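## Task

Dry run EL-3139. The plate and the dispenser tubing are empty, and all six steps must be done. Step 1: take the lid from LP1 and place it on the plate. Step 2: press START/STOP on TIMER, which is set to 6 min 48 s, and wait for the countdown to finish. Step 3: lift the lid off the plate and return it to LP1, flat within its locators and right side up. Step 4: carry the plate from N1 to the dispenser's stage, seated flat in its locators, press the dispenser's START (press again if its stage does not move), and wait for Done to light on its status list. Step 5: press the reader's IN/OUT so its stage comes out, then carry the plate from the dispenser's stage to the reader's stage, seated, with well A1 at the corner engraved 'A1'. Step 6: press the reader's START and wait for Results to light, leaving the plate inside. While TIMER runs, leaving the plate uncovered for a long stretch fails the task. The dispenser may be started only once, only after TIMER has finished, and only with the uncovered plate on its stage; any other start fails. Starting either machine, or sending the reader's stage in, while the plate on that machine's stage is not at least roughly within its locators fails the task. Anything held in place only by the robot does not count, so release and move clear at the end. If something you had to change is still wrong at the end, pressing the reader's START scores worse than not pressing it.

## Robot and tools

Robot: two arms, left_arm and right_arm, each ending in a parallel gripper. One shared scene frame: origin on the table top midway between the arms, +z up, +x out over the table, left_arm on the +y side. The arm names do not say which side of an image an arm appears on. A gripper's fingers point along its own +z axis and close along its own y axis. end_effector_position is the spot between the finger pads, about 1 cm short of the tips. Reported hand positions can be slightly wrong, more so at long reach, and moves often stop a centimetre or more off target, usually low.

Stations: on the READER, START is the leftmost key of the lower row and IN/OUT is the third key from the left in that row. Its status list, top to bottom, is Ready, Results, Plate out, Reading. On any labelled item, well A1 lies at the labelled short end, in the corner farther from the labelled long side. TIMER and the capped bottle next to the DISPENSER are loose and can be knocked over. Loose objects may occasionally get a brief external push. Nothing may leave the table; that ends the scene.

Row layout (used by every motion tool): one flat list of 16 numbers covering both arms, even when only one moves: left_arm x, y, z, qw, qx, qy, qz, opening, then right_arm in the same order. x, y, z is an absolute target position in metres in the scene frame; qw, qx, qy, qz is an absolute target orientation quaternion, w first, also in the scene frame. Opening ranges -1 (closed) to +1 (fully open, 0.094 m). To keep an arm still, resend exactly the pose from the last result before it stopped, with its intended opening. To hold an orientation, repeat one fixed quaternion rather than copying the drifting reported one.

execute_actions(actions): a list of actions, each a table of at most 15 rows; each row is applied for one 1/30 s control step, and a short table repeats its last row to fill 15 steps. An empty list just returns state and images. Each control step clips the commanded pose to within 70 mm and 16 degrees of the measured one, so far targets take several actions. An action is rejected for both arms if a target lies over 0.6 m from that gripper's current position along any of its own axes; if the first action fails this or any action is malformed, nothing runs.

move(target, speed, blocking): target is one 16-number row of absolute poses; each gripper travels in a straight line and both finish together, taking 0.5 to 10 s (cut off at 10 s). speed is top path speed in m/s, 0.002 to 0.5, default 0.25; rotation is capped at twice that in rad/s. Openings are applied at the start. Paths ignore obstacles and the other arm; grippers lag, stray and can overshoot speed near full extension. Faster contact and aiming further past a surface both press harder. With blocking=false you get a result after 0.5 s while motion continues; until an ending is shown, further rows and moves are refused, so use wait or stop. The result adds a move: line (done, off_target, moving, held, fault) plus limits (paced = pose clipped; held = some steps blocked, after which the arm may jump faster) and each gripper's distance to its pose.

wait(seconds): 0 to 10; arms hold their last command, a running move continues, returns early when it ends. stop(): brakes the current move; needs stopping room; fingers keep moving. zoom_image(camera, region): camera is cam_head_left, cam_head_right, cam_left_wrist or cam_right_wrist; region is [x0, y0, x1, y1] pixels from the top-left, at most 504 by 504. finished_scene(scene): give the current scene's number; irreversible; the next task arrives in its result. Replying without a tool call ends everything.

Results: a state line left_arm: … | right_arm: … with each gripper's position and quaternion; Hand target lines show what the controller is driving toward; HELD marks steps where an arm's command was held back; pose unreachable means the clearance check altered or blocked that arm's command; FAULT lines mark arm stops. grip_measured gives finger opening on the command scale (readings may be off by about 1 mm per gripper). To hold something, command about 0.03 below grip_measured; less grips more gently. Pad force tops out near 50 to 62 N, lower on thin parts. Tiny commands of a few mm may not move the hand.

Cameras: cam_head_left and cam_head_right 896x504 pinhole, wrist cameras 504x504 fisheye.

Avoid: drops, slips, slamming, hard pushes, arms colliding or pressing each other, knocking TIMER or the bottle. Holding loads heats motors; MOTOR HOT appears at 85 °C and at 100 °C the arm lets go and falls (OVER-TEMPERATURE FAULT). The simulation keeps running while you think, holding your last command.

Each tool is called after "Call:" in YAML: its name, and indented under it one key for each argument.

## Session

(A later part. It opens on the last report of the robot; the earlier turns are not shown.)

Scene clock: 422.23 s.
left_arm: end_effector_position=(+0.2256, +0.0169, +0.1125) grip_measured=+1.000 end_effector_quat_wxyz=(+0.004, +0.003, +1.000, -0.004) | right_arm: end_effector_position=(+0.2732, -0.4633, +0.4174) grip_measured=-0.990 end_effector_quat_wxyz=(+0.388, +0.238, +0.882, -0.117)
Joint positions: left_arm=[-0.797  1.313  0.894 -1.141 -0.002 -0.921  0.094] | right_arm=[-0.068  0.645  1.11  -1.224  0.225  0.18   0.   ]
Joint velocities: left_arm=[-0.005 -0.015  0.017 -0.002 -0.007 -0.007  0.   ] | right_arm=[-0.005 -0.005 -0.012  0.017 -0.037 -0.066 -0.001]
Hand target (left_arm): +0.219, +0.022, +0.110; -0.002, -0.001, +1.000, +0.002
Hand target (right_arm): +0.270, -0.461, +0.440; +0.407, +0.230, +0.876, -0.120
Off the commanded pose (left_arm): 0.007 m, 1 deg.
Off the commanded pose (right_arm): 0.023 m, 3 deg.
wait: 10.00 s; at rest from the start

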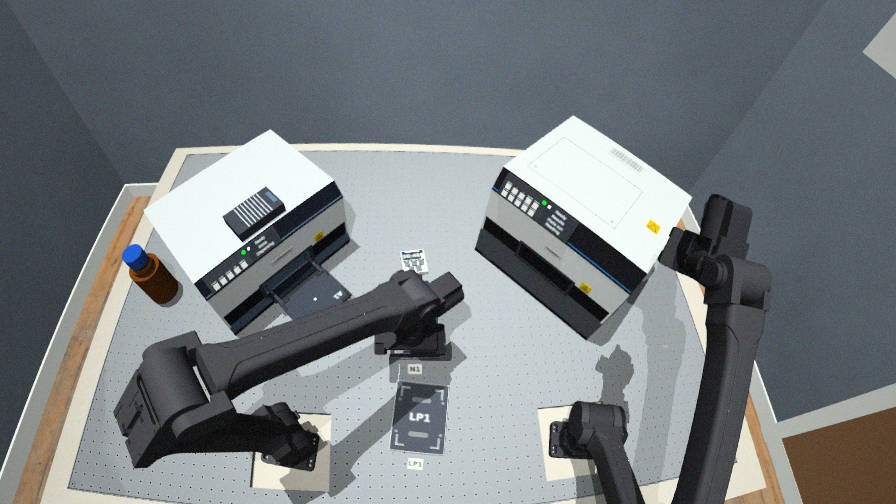

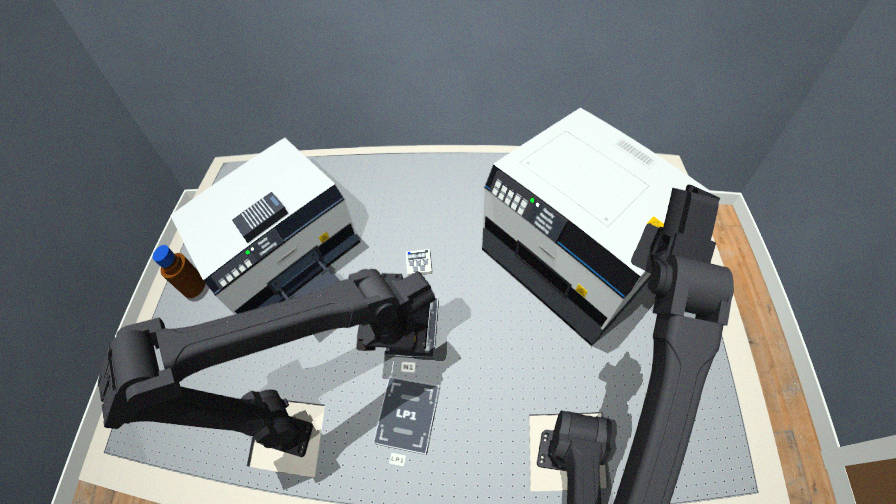

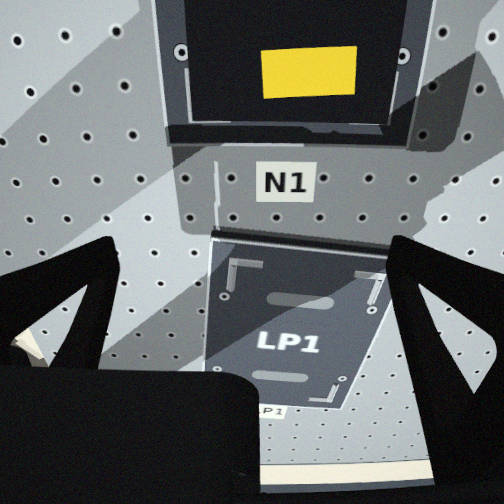

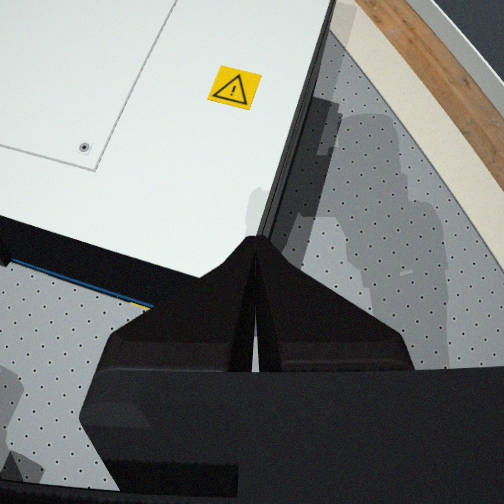

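Call:
wait:
  seconds: 10

Scene clock: 433.50 s.
left_arm: end_effector_position=(+0.2256, +0.0169, +0.1125) grip_measured=+1.000 end_effector_quat_wxyz=(+0.004, +0.003, +1.000, -0.004) | right_arm: end_effector_position=(+0.2732, -0.4633, +0.4174) grip_measured=-0.990 end_effector_quat_wxyz=(+0.388, +0.238, +0.882, -0.117)
Joint positions: left_arm=[-0.797  1.313  0.894 -1.141 -0.002 -0.921  0.094] | right_arm=[-0.068  0.645  1.11  -1.224  0.225  0.18   0.   ]
Joint velocities: left_arm=[ 0.005  0.015  0.002 -0.022 -0.051  0.022  0.   ] | right_arm=[-0.005  0.005  0.002 -0.007  0.007 -0.051 -0.   ]
Hand target (left_arm): +0.219, +0.022, +0.110; -0.002, -0.001, +1.000, +0.002
Hand target (right_arm): +0.270, -0.461, +0.440; +0.407, +0.230, +0.876, -0.120
Off the commanded pose (left_arm): 0.007 m, 1 deg.
Off the commanded pose (right_arm): 0.023 m, 3 deg.
wait: 10.00 s; at rest from the start

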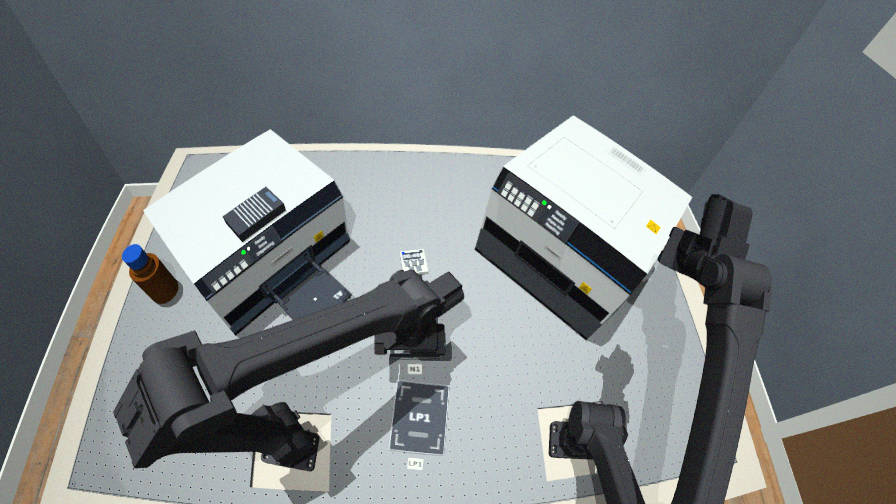

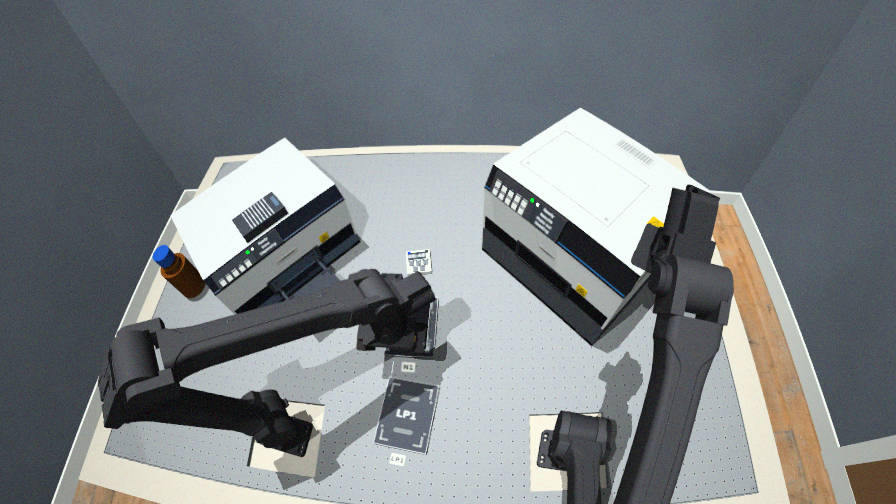

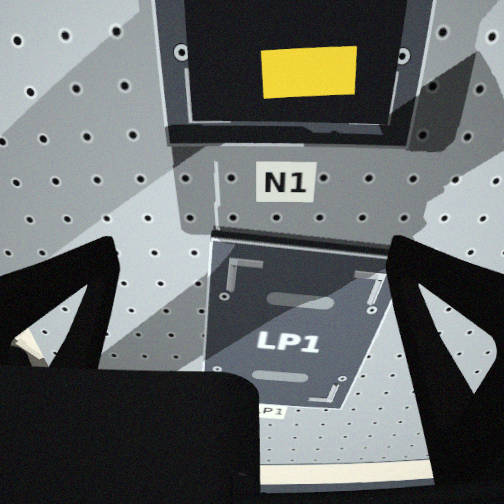

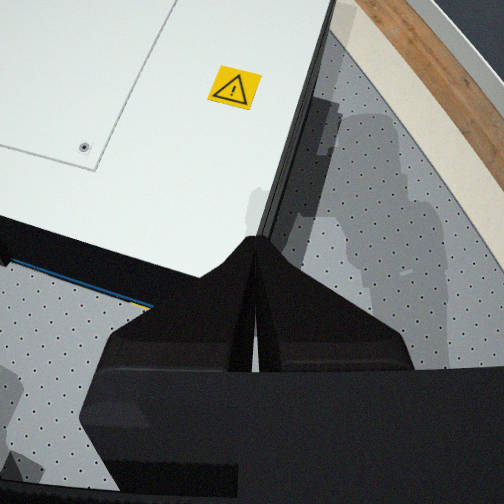

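Call:
wait:
  seconds: 10

Scene clock: 444.03 s.
left_arm: end_effector_position=(+0.2256, +0.0169, +0.1125) grip_measured=+1.000 end_effector_quat_wxyz=(+0.004, +0.003, +1.000, -0.004) | right_arm: end_effector_position=(+0.2732, -0.4633, +0.4174) grip_measured=-0.990 end_effector_quat_wxyz=(+0.388, +0.238, +0.882, -0.117)
Joint positions: left_arm=[-0.797  1.313  0.894 -1.141 -0.002 -0.921  0.094] | right_arm=[-0.068  0.645  1.11  -1.224  0.225  0.18   0.   ]
Joint velocities: left_arm=[-0.015 -0.015  0.007 -0.002  0.022 -0.037  0.   ] | right_arm=[-0.015 -0.015 -0.007 -0.022 -0.139 -0.007 -0.002]
Hand target (left_arm): +0.219, +0.022, +0.110; -0.002, -0.001, +1.000, +0.002
Hand target (right_arm): +0.270, -0.461, +0.440; +0.407, +0.230, +0.876, -0.120
Off the commanded pose (left_arm): 0.007 m, 1 deg.
Off the commanded pose (right_arm): 0.023 m, 3 deg.
wait: 10.00 s; at rest from the start

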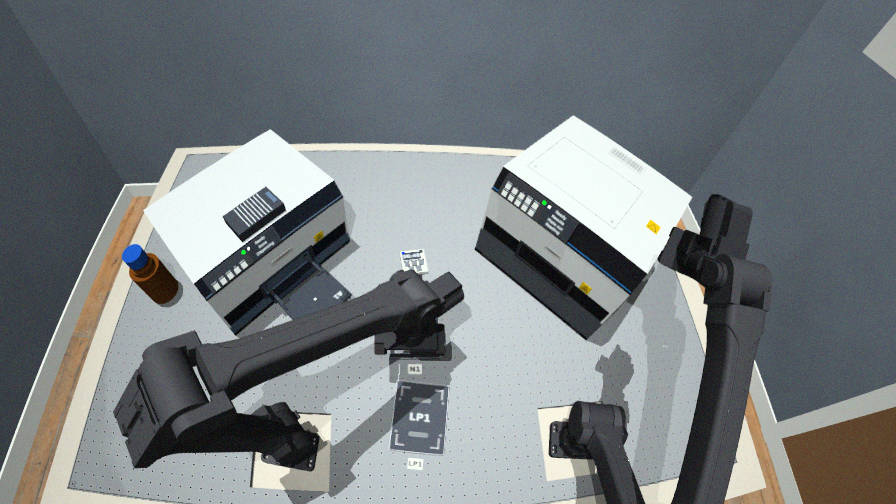

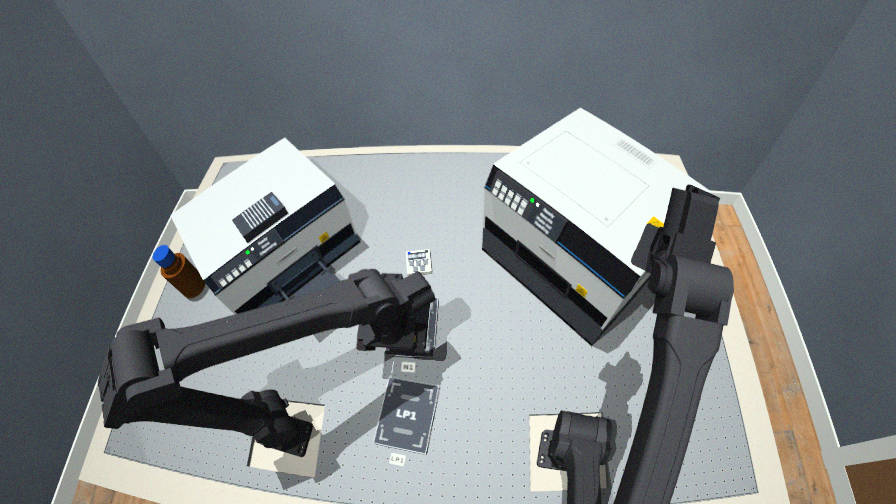

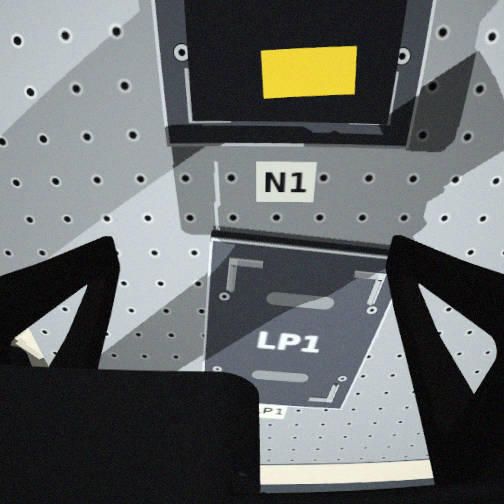

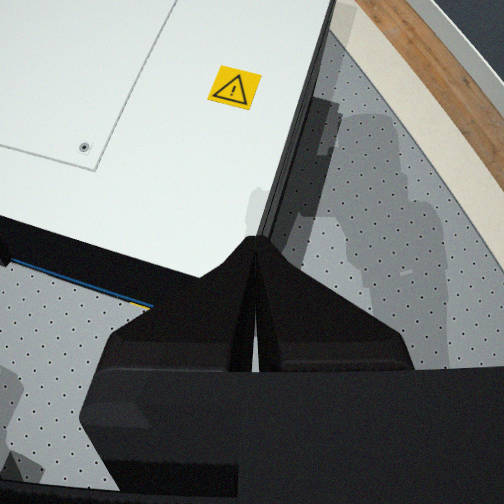

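Call:
wait:
  seconds: 10

Scene clock: 459.53 s.
left_arm: end_effector_position=(+0.2256, +0.0169, +0.1125) grip_measured=+1.000 end_effector_quat_wxyz=(+0.004, +0.003, +1.000, -0.004) | right_arm: end_effector_position=(+0.2732, -0.4633, +0.4174) grip_measured=-0.990 end_effector_quat_wxyz=(+0.388, +0.238, +0.882, -0.117)
Joint positions: left_arm=[-0.797  1.313  0.894 -1.141 -0.002 -0.921  0.094] | right_arm=[-0.068  0.645  1.11  -1.224  0.225  0.18   0.   ]
Joint velocities: left_arm=[-0.015 -0.015 -0.002 -0.012 -0.007 -0.051  0.   ] | right_arm=[ 0.005 -0.005 -0.012 -0.012  0.007  0.007  0.   ]
Hand target (left_arm): +0.219, +0.022, +0.110; -0.002, -0.001, +1.000, +0.002
Hand target (right_arm): +0.270, -0.461, +0.440; +0.407, +0.230, +0.876, -0.120
Off the commanded pose (left_arm): 0.007 m, 1 deg.
Off the commanded pose (right_arm): 0.023 m, 3 deg.
wait: 10.00 s; at rest from the start

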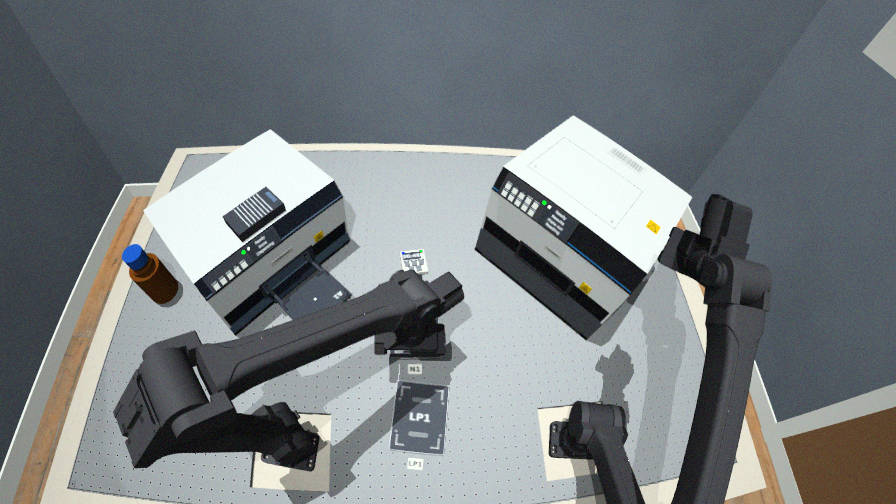

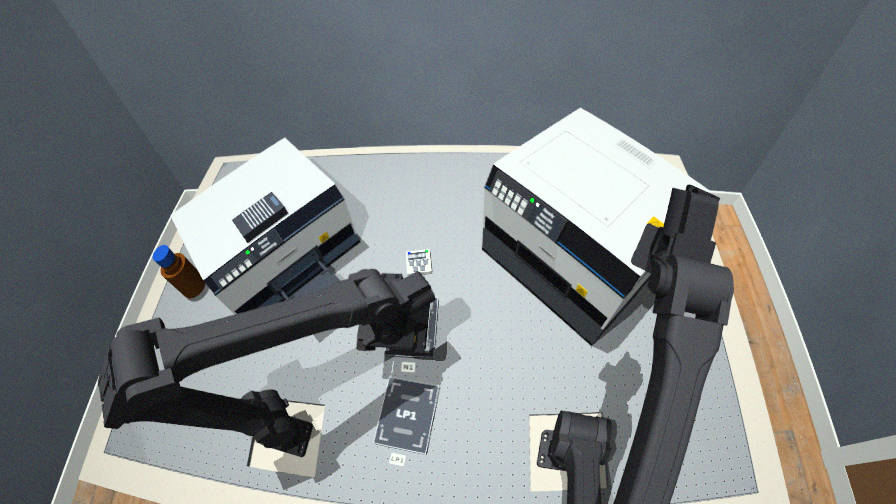

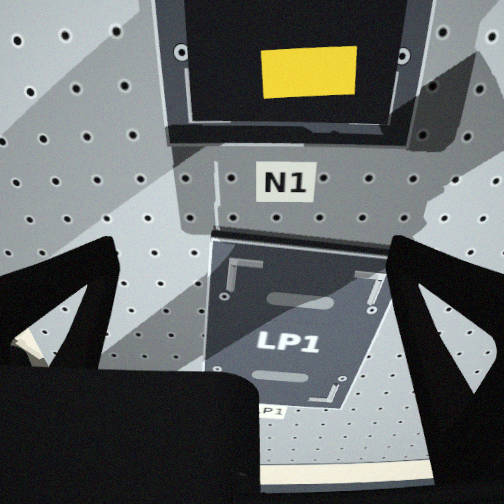

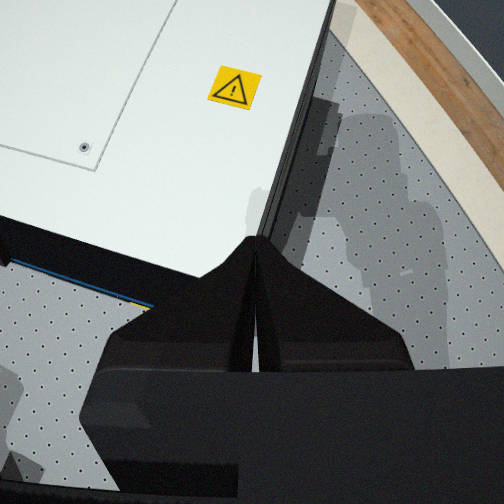

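Call:
wait:
  seconds: 7

Scene clock: 467.50 s.
left_arm: end_effector_position=(+0.2256, +0.0169, +0.1125) grip_measured=+1.000 end_effector_quat_wxyz=(+0.004, +0.003, +1.000, -0.004) | right_arm: end_effector_position=(+0.2732, -0.4633, +0.4174) grip_measured=-0.990 end_effector_quat_wxyz=(+0.388, +0.238, +0.882, -0.117)
Joint positions: left_arm=[-0.797  1.313  0.894 -1.141 -0.002 -0.921  0.094] | right_arm=[-0.068  0.645  1.11  -1.224  0.225  0.18   0.   ]
Joint velocities: left_arm=[-0.005  0.005  0.002  0.002 -0.037 -0.007  0.   ] | right_arm=[-0.005 -0.015  0.002  0.007 -0.081 -0.007 -0.001]
Hand target (left_arm): +0.219, +0.022, +0.110; -0.002, -0.001, +1.000, +0.002
Hand target (right_arm): +0.270, -0.461, +0.440; +0.407, +0.230, +0.876, -0.120
Off the commanded pose (left_arm): 0.007 m, 1 deg.
Off the commanded pose (right_arm): 0.023 m, 3 deg.
wait: 7.00 s; at rest from the start

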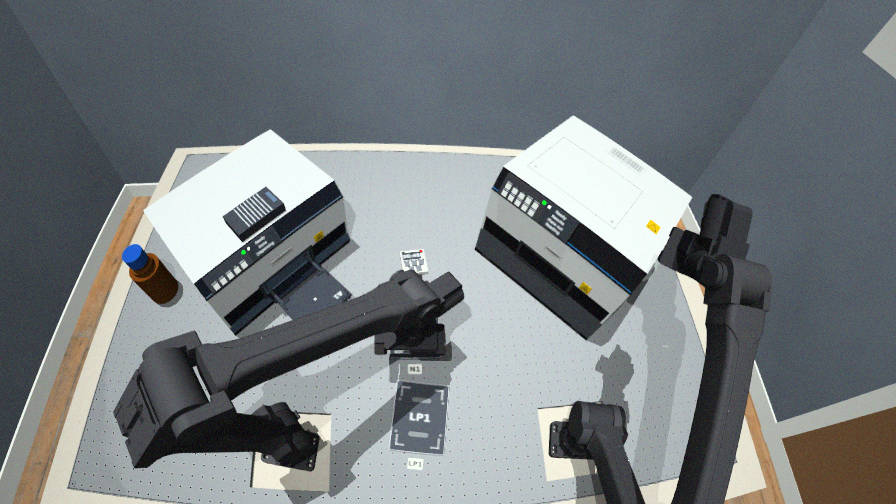

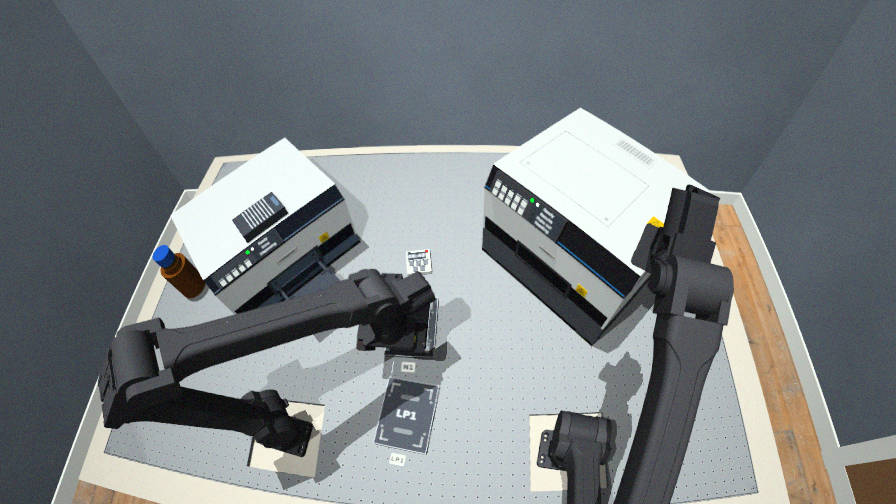

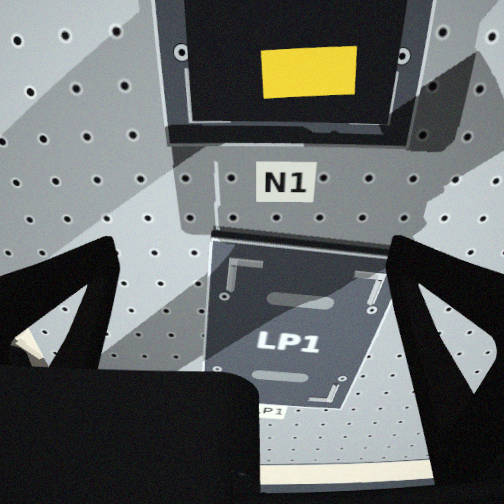

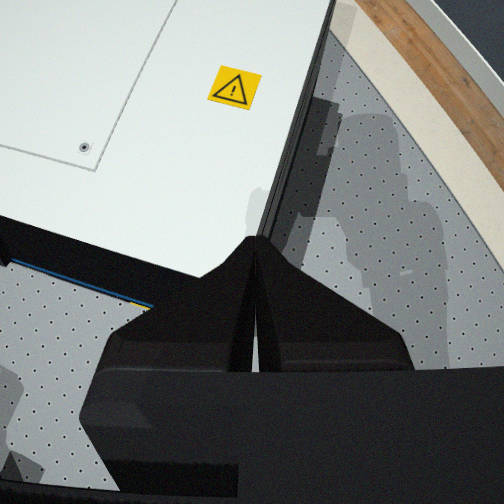

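The lamp is red, so the lid can come off.

Call:
move:
  target: [0.322,-0.001,0.08,0,0.008,1,0,1,0.2732,-0.4633,0.4174,0.388,0.238,0.882,-0.117,-1]

Scene clock: 469.60 s.
left_arm: end_effector_position=(+0.3051, +0.0151, +0.0657) grip_measured=+1.000 end_effector_quat_wxyz=(-0.017, -0.000, +1.000, +0.018) | right_arm: end_effector_position=(+0.2732, -0.4633, +0.4174) grip_measured=-0.990 end_effector_quat_wxyz=(+0.388, +0.238, +0.882, -0.117)
Joint positions: left_arm=[-0.638  1.553  1.004 -1.072 -0.002 -0.769  0.094] | right_arm=[-0.068  0.645  1.11  -1.224  0.225  0.18   0.   ]
Joint velocities: left_arm=[-0.005 -0.005  0.002 -0.012 -0.037 -0.037  0.   ] | right_arm=[-0.005 -0.005  0.002 -0.002  0.051 -0.007  0.   ]
Hand target (left_arm): +0.322, -0.001, +0.080; +0.001, +0.008, +1.000, -0.000
Hand target (right_arm): +0.273, -0.463, +0.417; +0.388, +0.238, +0.883, -0.117
Off the commanded pose (left_arm): 0.027 m, 3 deg.
Off the commanded pose (right_arm): 0.000 m, 0 deg.
move: off_target (left_arm)

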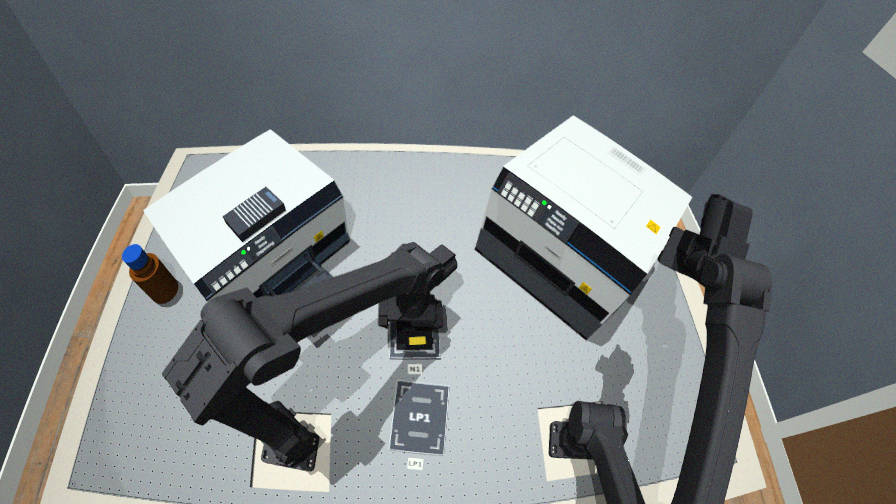

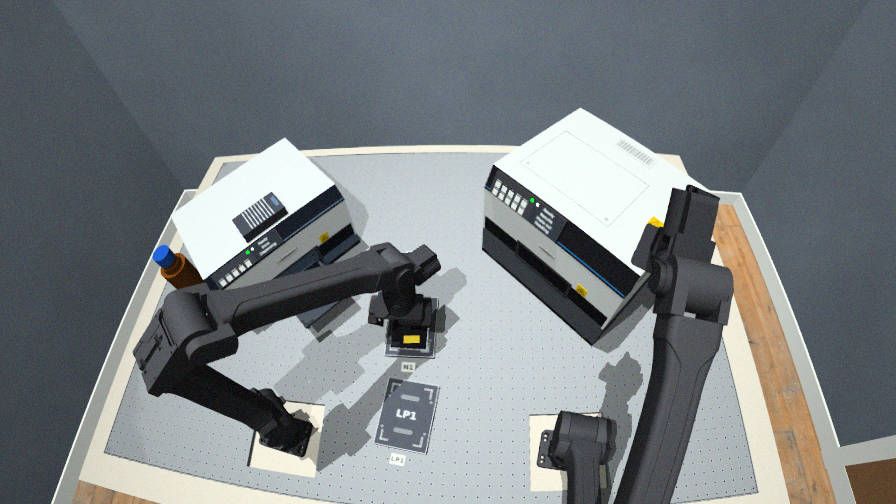

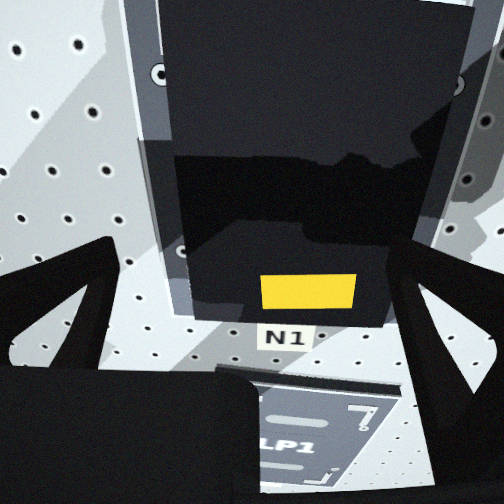

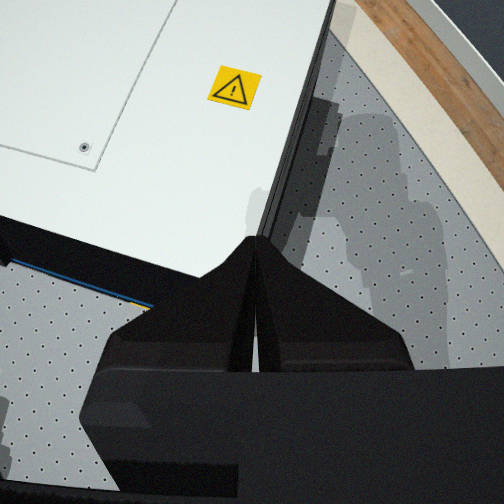

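Call:
move:
  target: [0.336,-0.021,0.105,0.018,0.008,1,-0.018,1,0.2732,-0.4633,0.4174,0.388,0.238,0.882,-0.117,-1]
  speed: 0.15

Call:
move:
  target: [0.316,0.002,0.052,-0.004,0,1,0.004,1,0.2732,-0.4633,0.4174,0.388,0.238,0.882,-0.117,-1]
  speed: 0.1

Scene clock: 472.87 s.
left_arm: end_effector_position=(+0.3265, -0.0056, +0.0899) grip_measured=+1.000 end_effector_quat_wxyz=(+0.006, +0.001, +1.000, -0.005) | right_arm: end_effector_position=(+0.2732, -0.4633, +0.4174) grip_measured=-0.990 end_effector_quat_wxyz=(+0.388, +0.238, +0.882, -0.117)
Joint positions: left_arm=[-0.638  1.553  1.078 -1.08  -0.002 -0.766  0.094] | right_arm=[-0.068  0.645  1.11  -1.224  0.225  0.18   0.   ]
Joint velocities: left_arm=[ 0.005 -0.024 -0.017 -0.012  0.007 -0.095  0.   ] | right_arm=[-0.005 -0.015  0.007  0.017  0.007 -0.037  0.   ]
Hand target (left_arm): +0.335, -0.021, +0.106; +0.018, +0.009, +1.000, -0.019
Hand target (right_arm): +0.273, -0.463, +0.417; +0.388, +0.238, +0.883, -0.117
Off the commanded pose (left_arm): 0.024 m, 2 deg.
Off the commanded pose (right_arm): 0.000 m, 0 deg.
move: off_target (left_arm)

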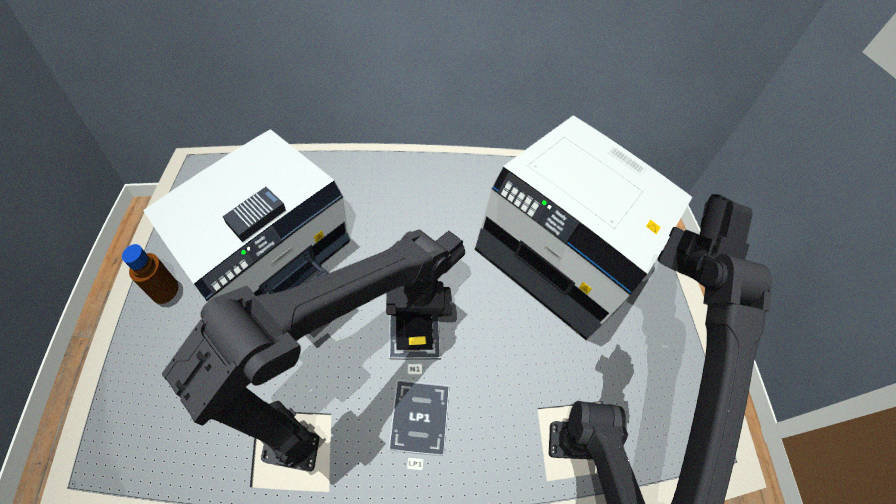

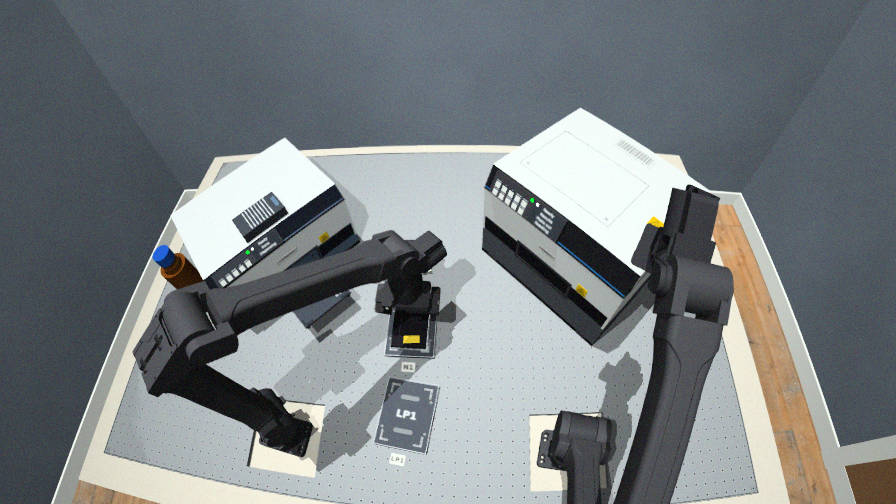

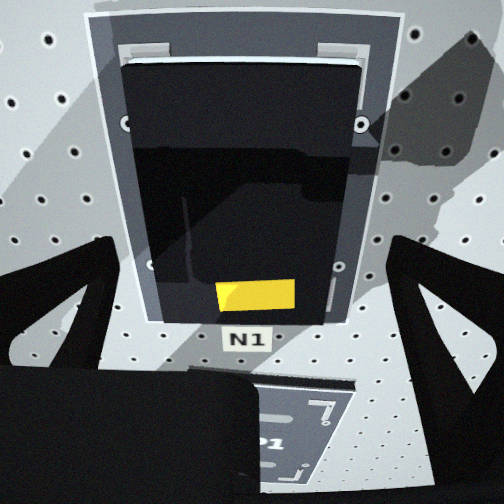

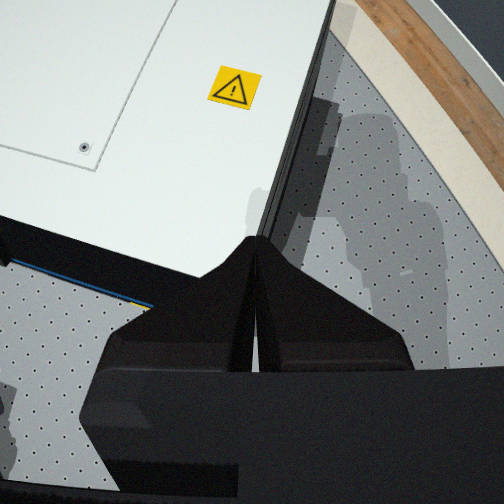

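Scene clock: 473.70 s.
left_arm: end_effector_position=(+0.3200, +0.0007, +0.0624) grip_measured=+1.000 end_effector_quat_wxyz=(+0.003, +0.001, +1.000, -0.001) | right_arm: end_effector_position=(+0.2732, -0.4633, +0.4174) grip_measured=-0.990 end_effector_quat_wxyz=(+0.388, +0.238, +0.882, -0.117)
Joint positions: left_arm=[-0.638  1.574  1.021 -1.012 -0.002 -0.766  0.094] | right_arm=[-0.068  0.645  1.11  -1.224  0.225  0.18   0.   ]
Joint velocities: left_arm=[-0.015  0.005 -0.002 -0.007  0.081 -0.051  0.   ] | right_arm=[-0.015 -0.005 -0.002 -0.012 -0.007 -0.022  0.001]
Hand target (left_arm): +0.316, +0.002, +0.052; -0.004, -0.000, +1.000, +0.004
Hand target (right_arm): +0.273, -0.463, +0.417; +0.388, +0.238, +0.883, -0.117
Off the commanded pose (left_arm): 0.011 m, 1 deg.
Off the commanded pose (right_arm): 0.000 m, 0 deg.
move: off_target (left_arm)

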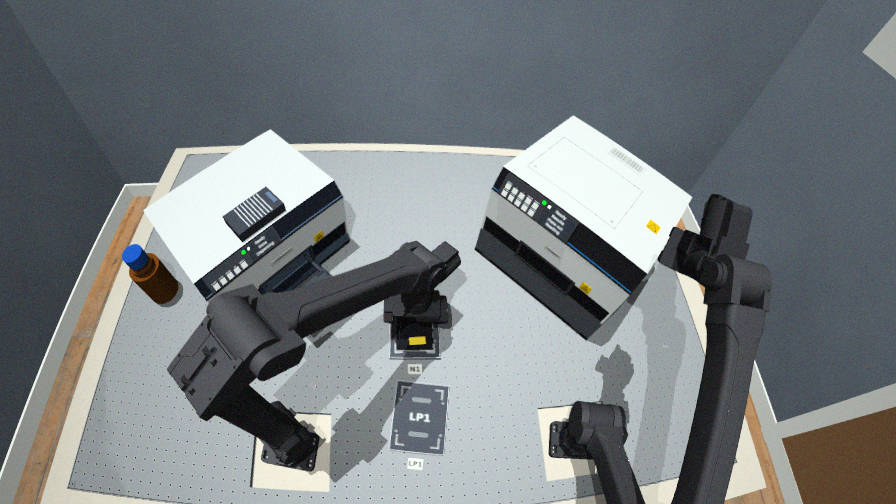

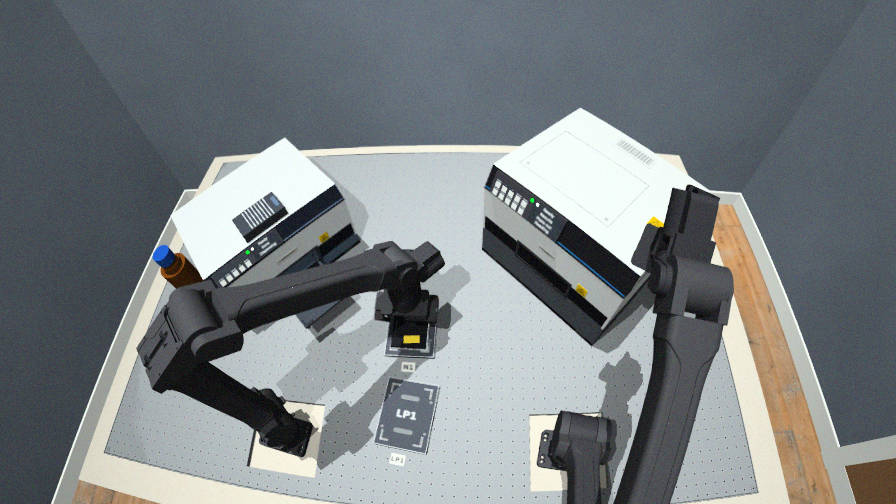

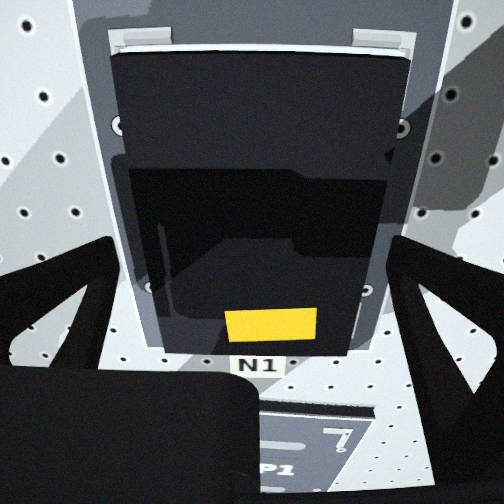

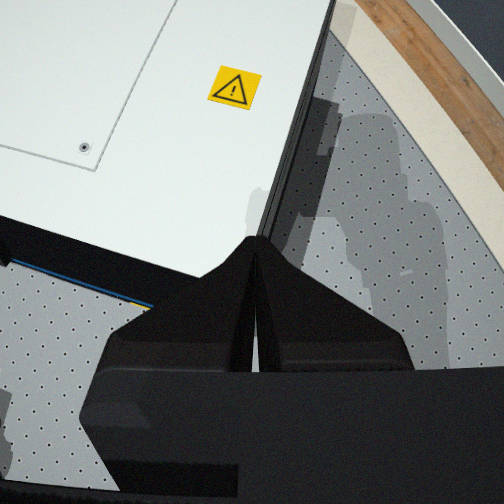

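Call:
move:
  target: [0.317,0.0,0.037,-0.004,0.014,1,0.004,1,0.2732,-0.4633,0.4174,0.388,0.238,0.882,-0.117,-1]
  speed: 0.06

Scene clock: 475.80 s.
left_arm: end_effector_position=(+0.3218, -0.0011, +0.0479) grip_measured=+1.000 end_effector_quat_wxyz=(+0.003, +0.005, +1.000, -0.002) | right_arm: end_effector_position=(+0.2732, -0.4633, +0.4174) grip_measured=-0.990 end_effector_quat_wxyz=(+0.388, +0.238, +0.882, -0.117)
Joint positions: left_arm=[-0.638  1.601  1.009 -0.972 -0.002 -0.76   0.094] | right_arm=[-0.068  0.645  1.11  -1.224  0.225  0.18   0.   ]
Joint velocities: left_arm=[ 0.015 -0.005 -0.002 -0.007  0.022  0.007  0.   ] | right_arm=[-0.015 -0.015  0.012 -0.002 -0.066 -0.037  0.   ]
Hand target (left_arm): +0.317, +0.000, +0.037; -0.004, +0.014, +1.000, +0.004
Hand target (right_arm): +0.273, -0.463, +0.417; +0.388, +0.238, +0.883, -0.117
Off the commanded pose (left_arm): 0.012 m, 2 deg.
Off the commanded pose (right_arm): 0.000 m, 0 deg.
move: off_target (left_arm)

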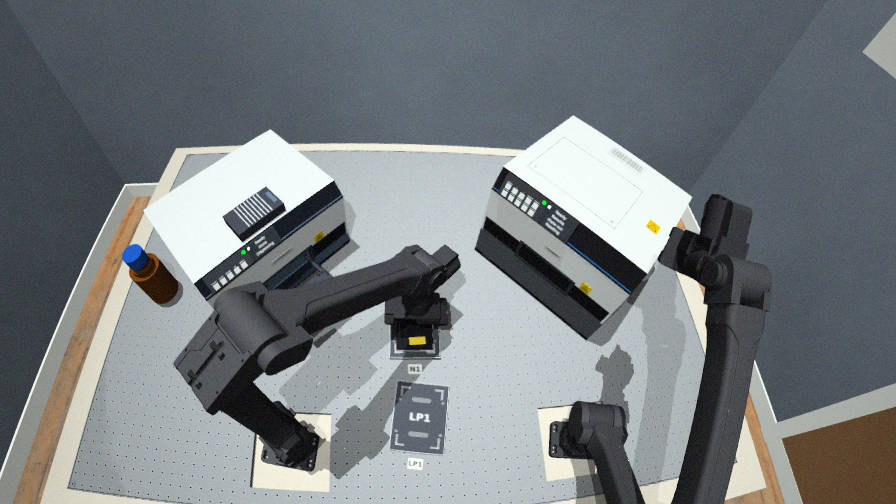

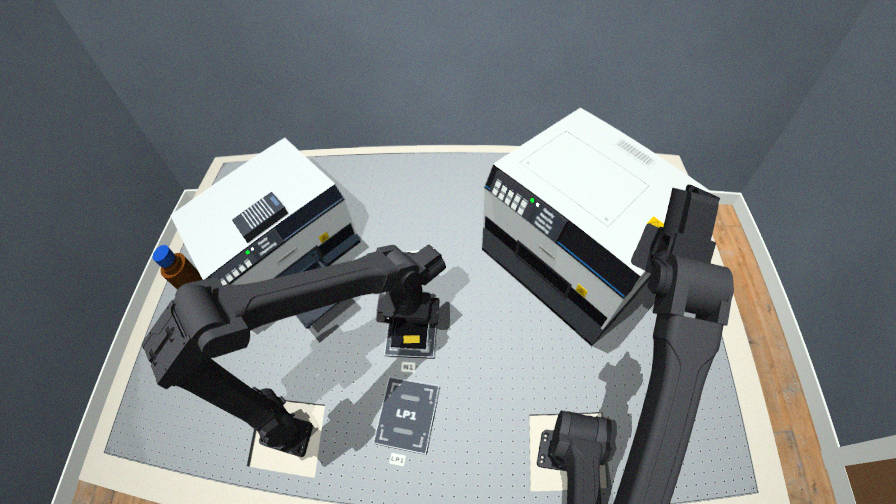

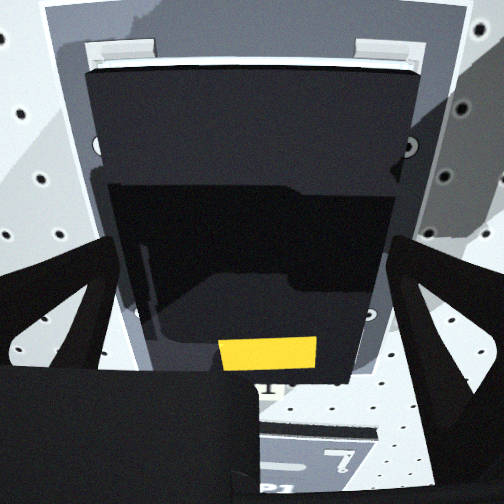

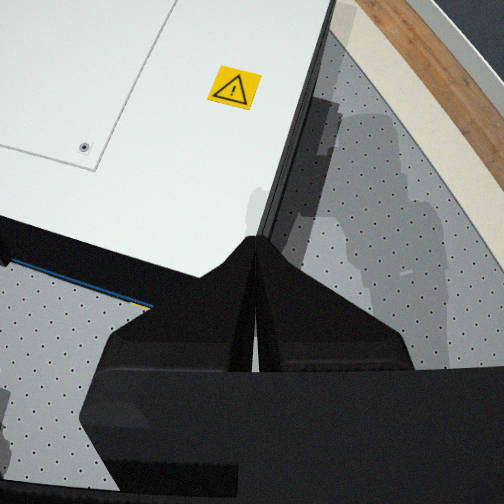

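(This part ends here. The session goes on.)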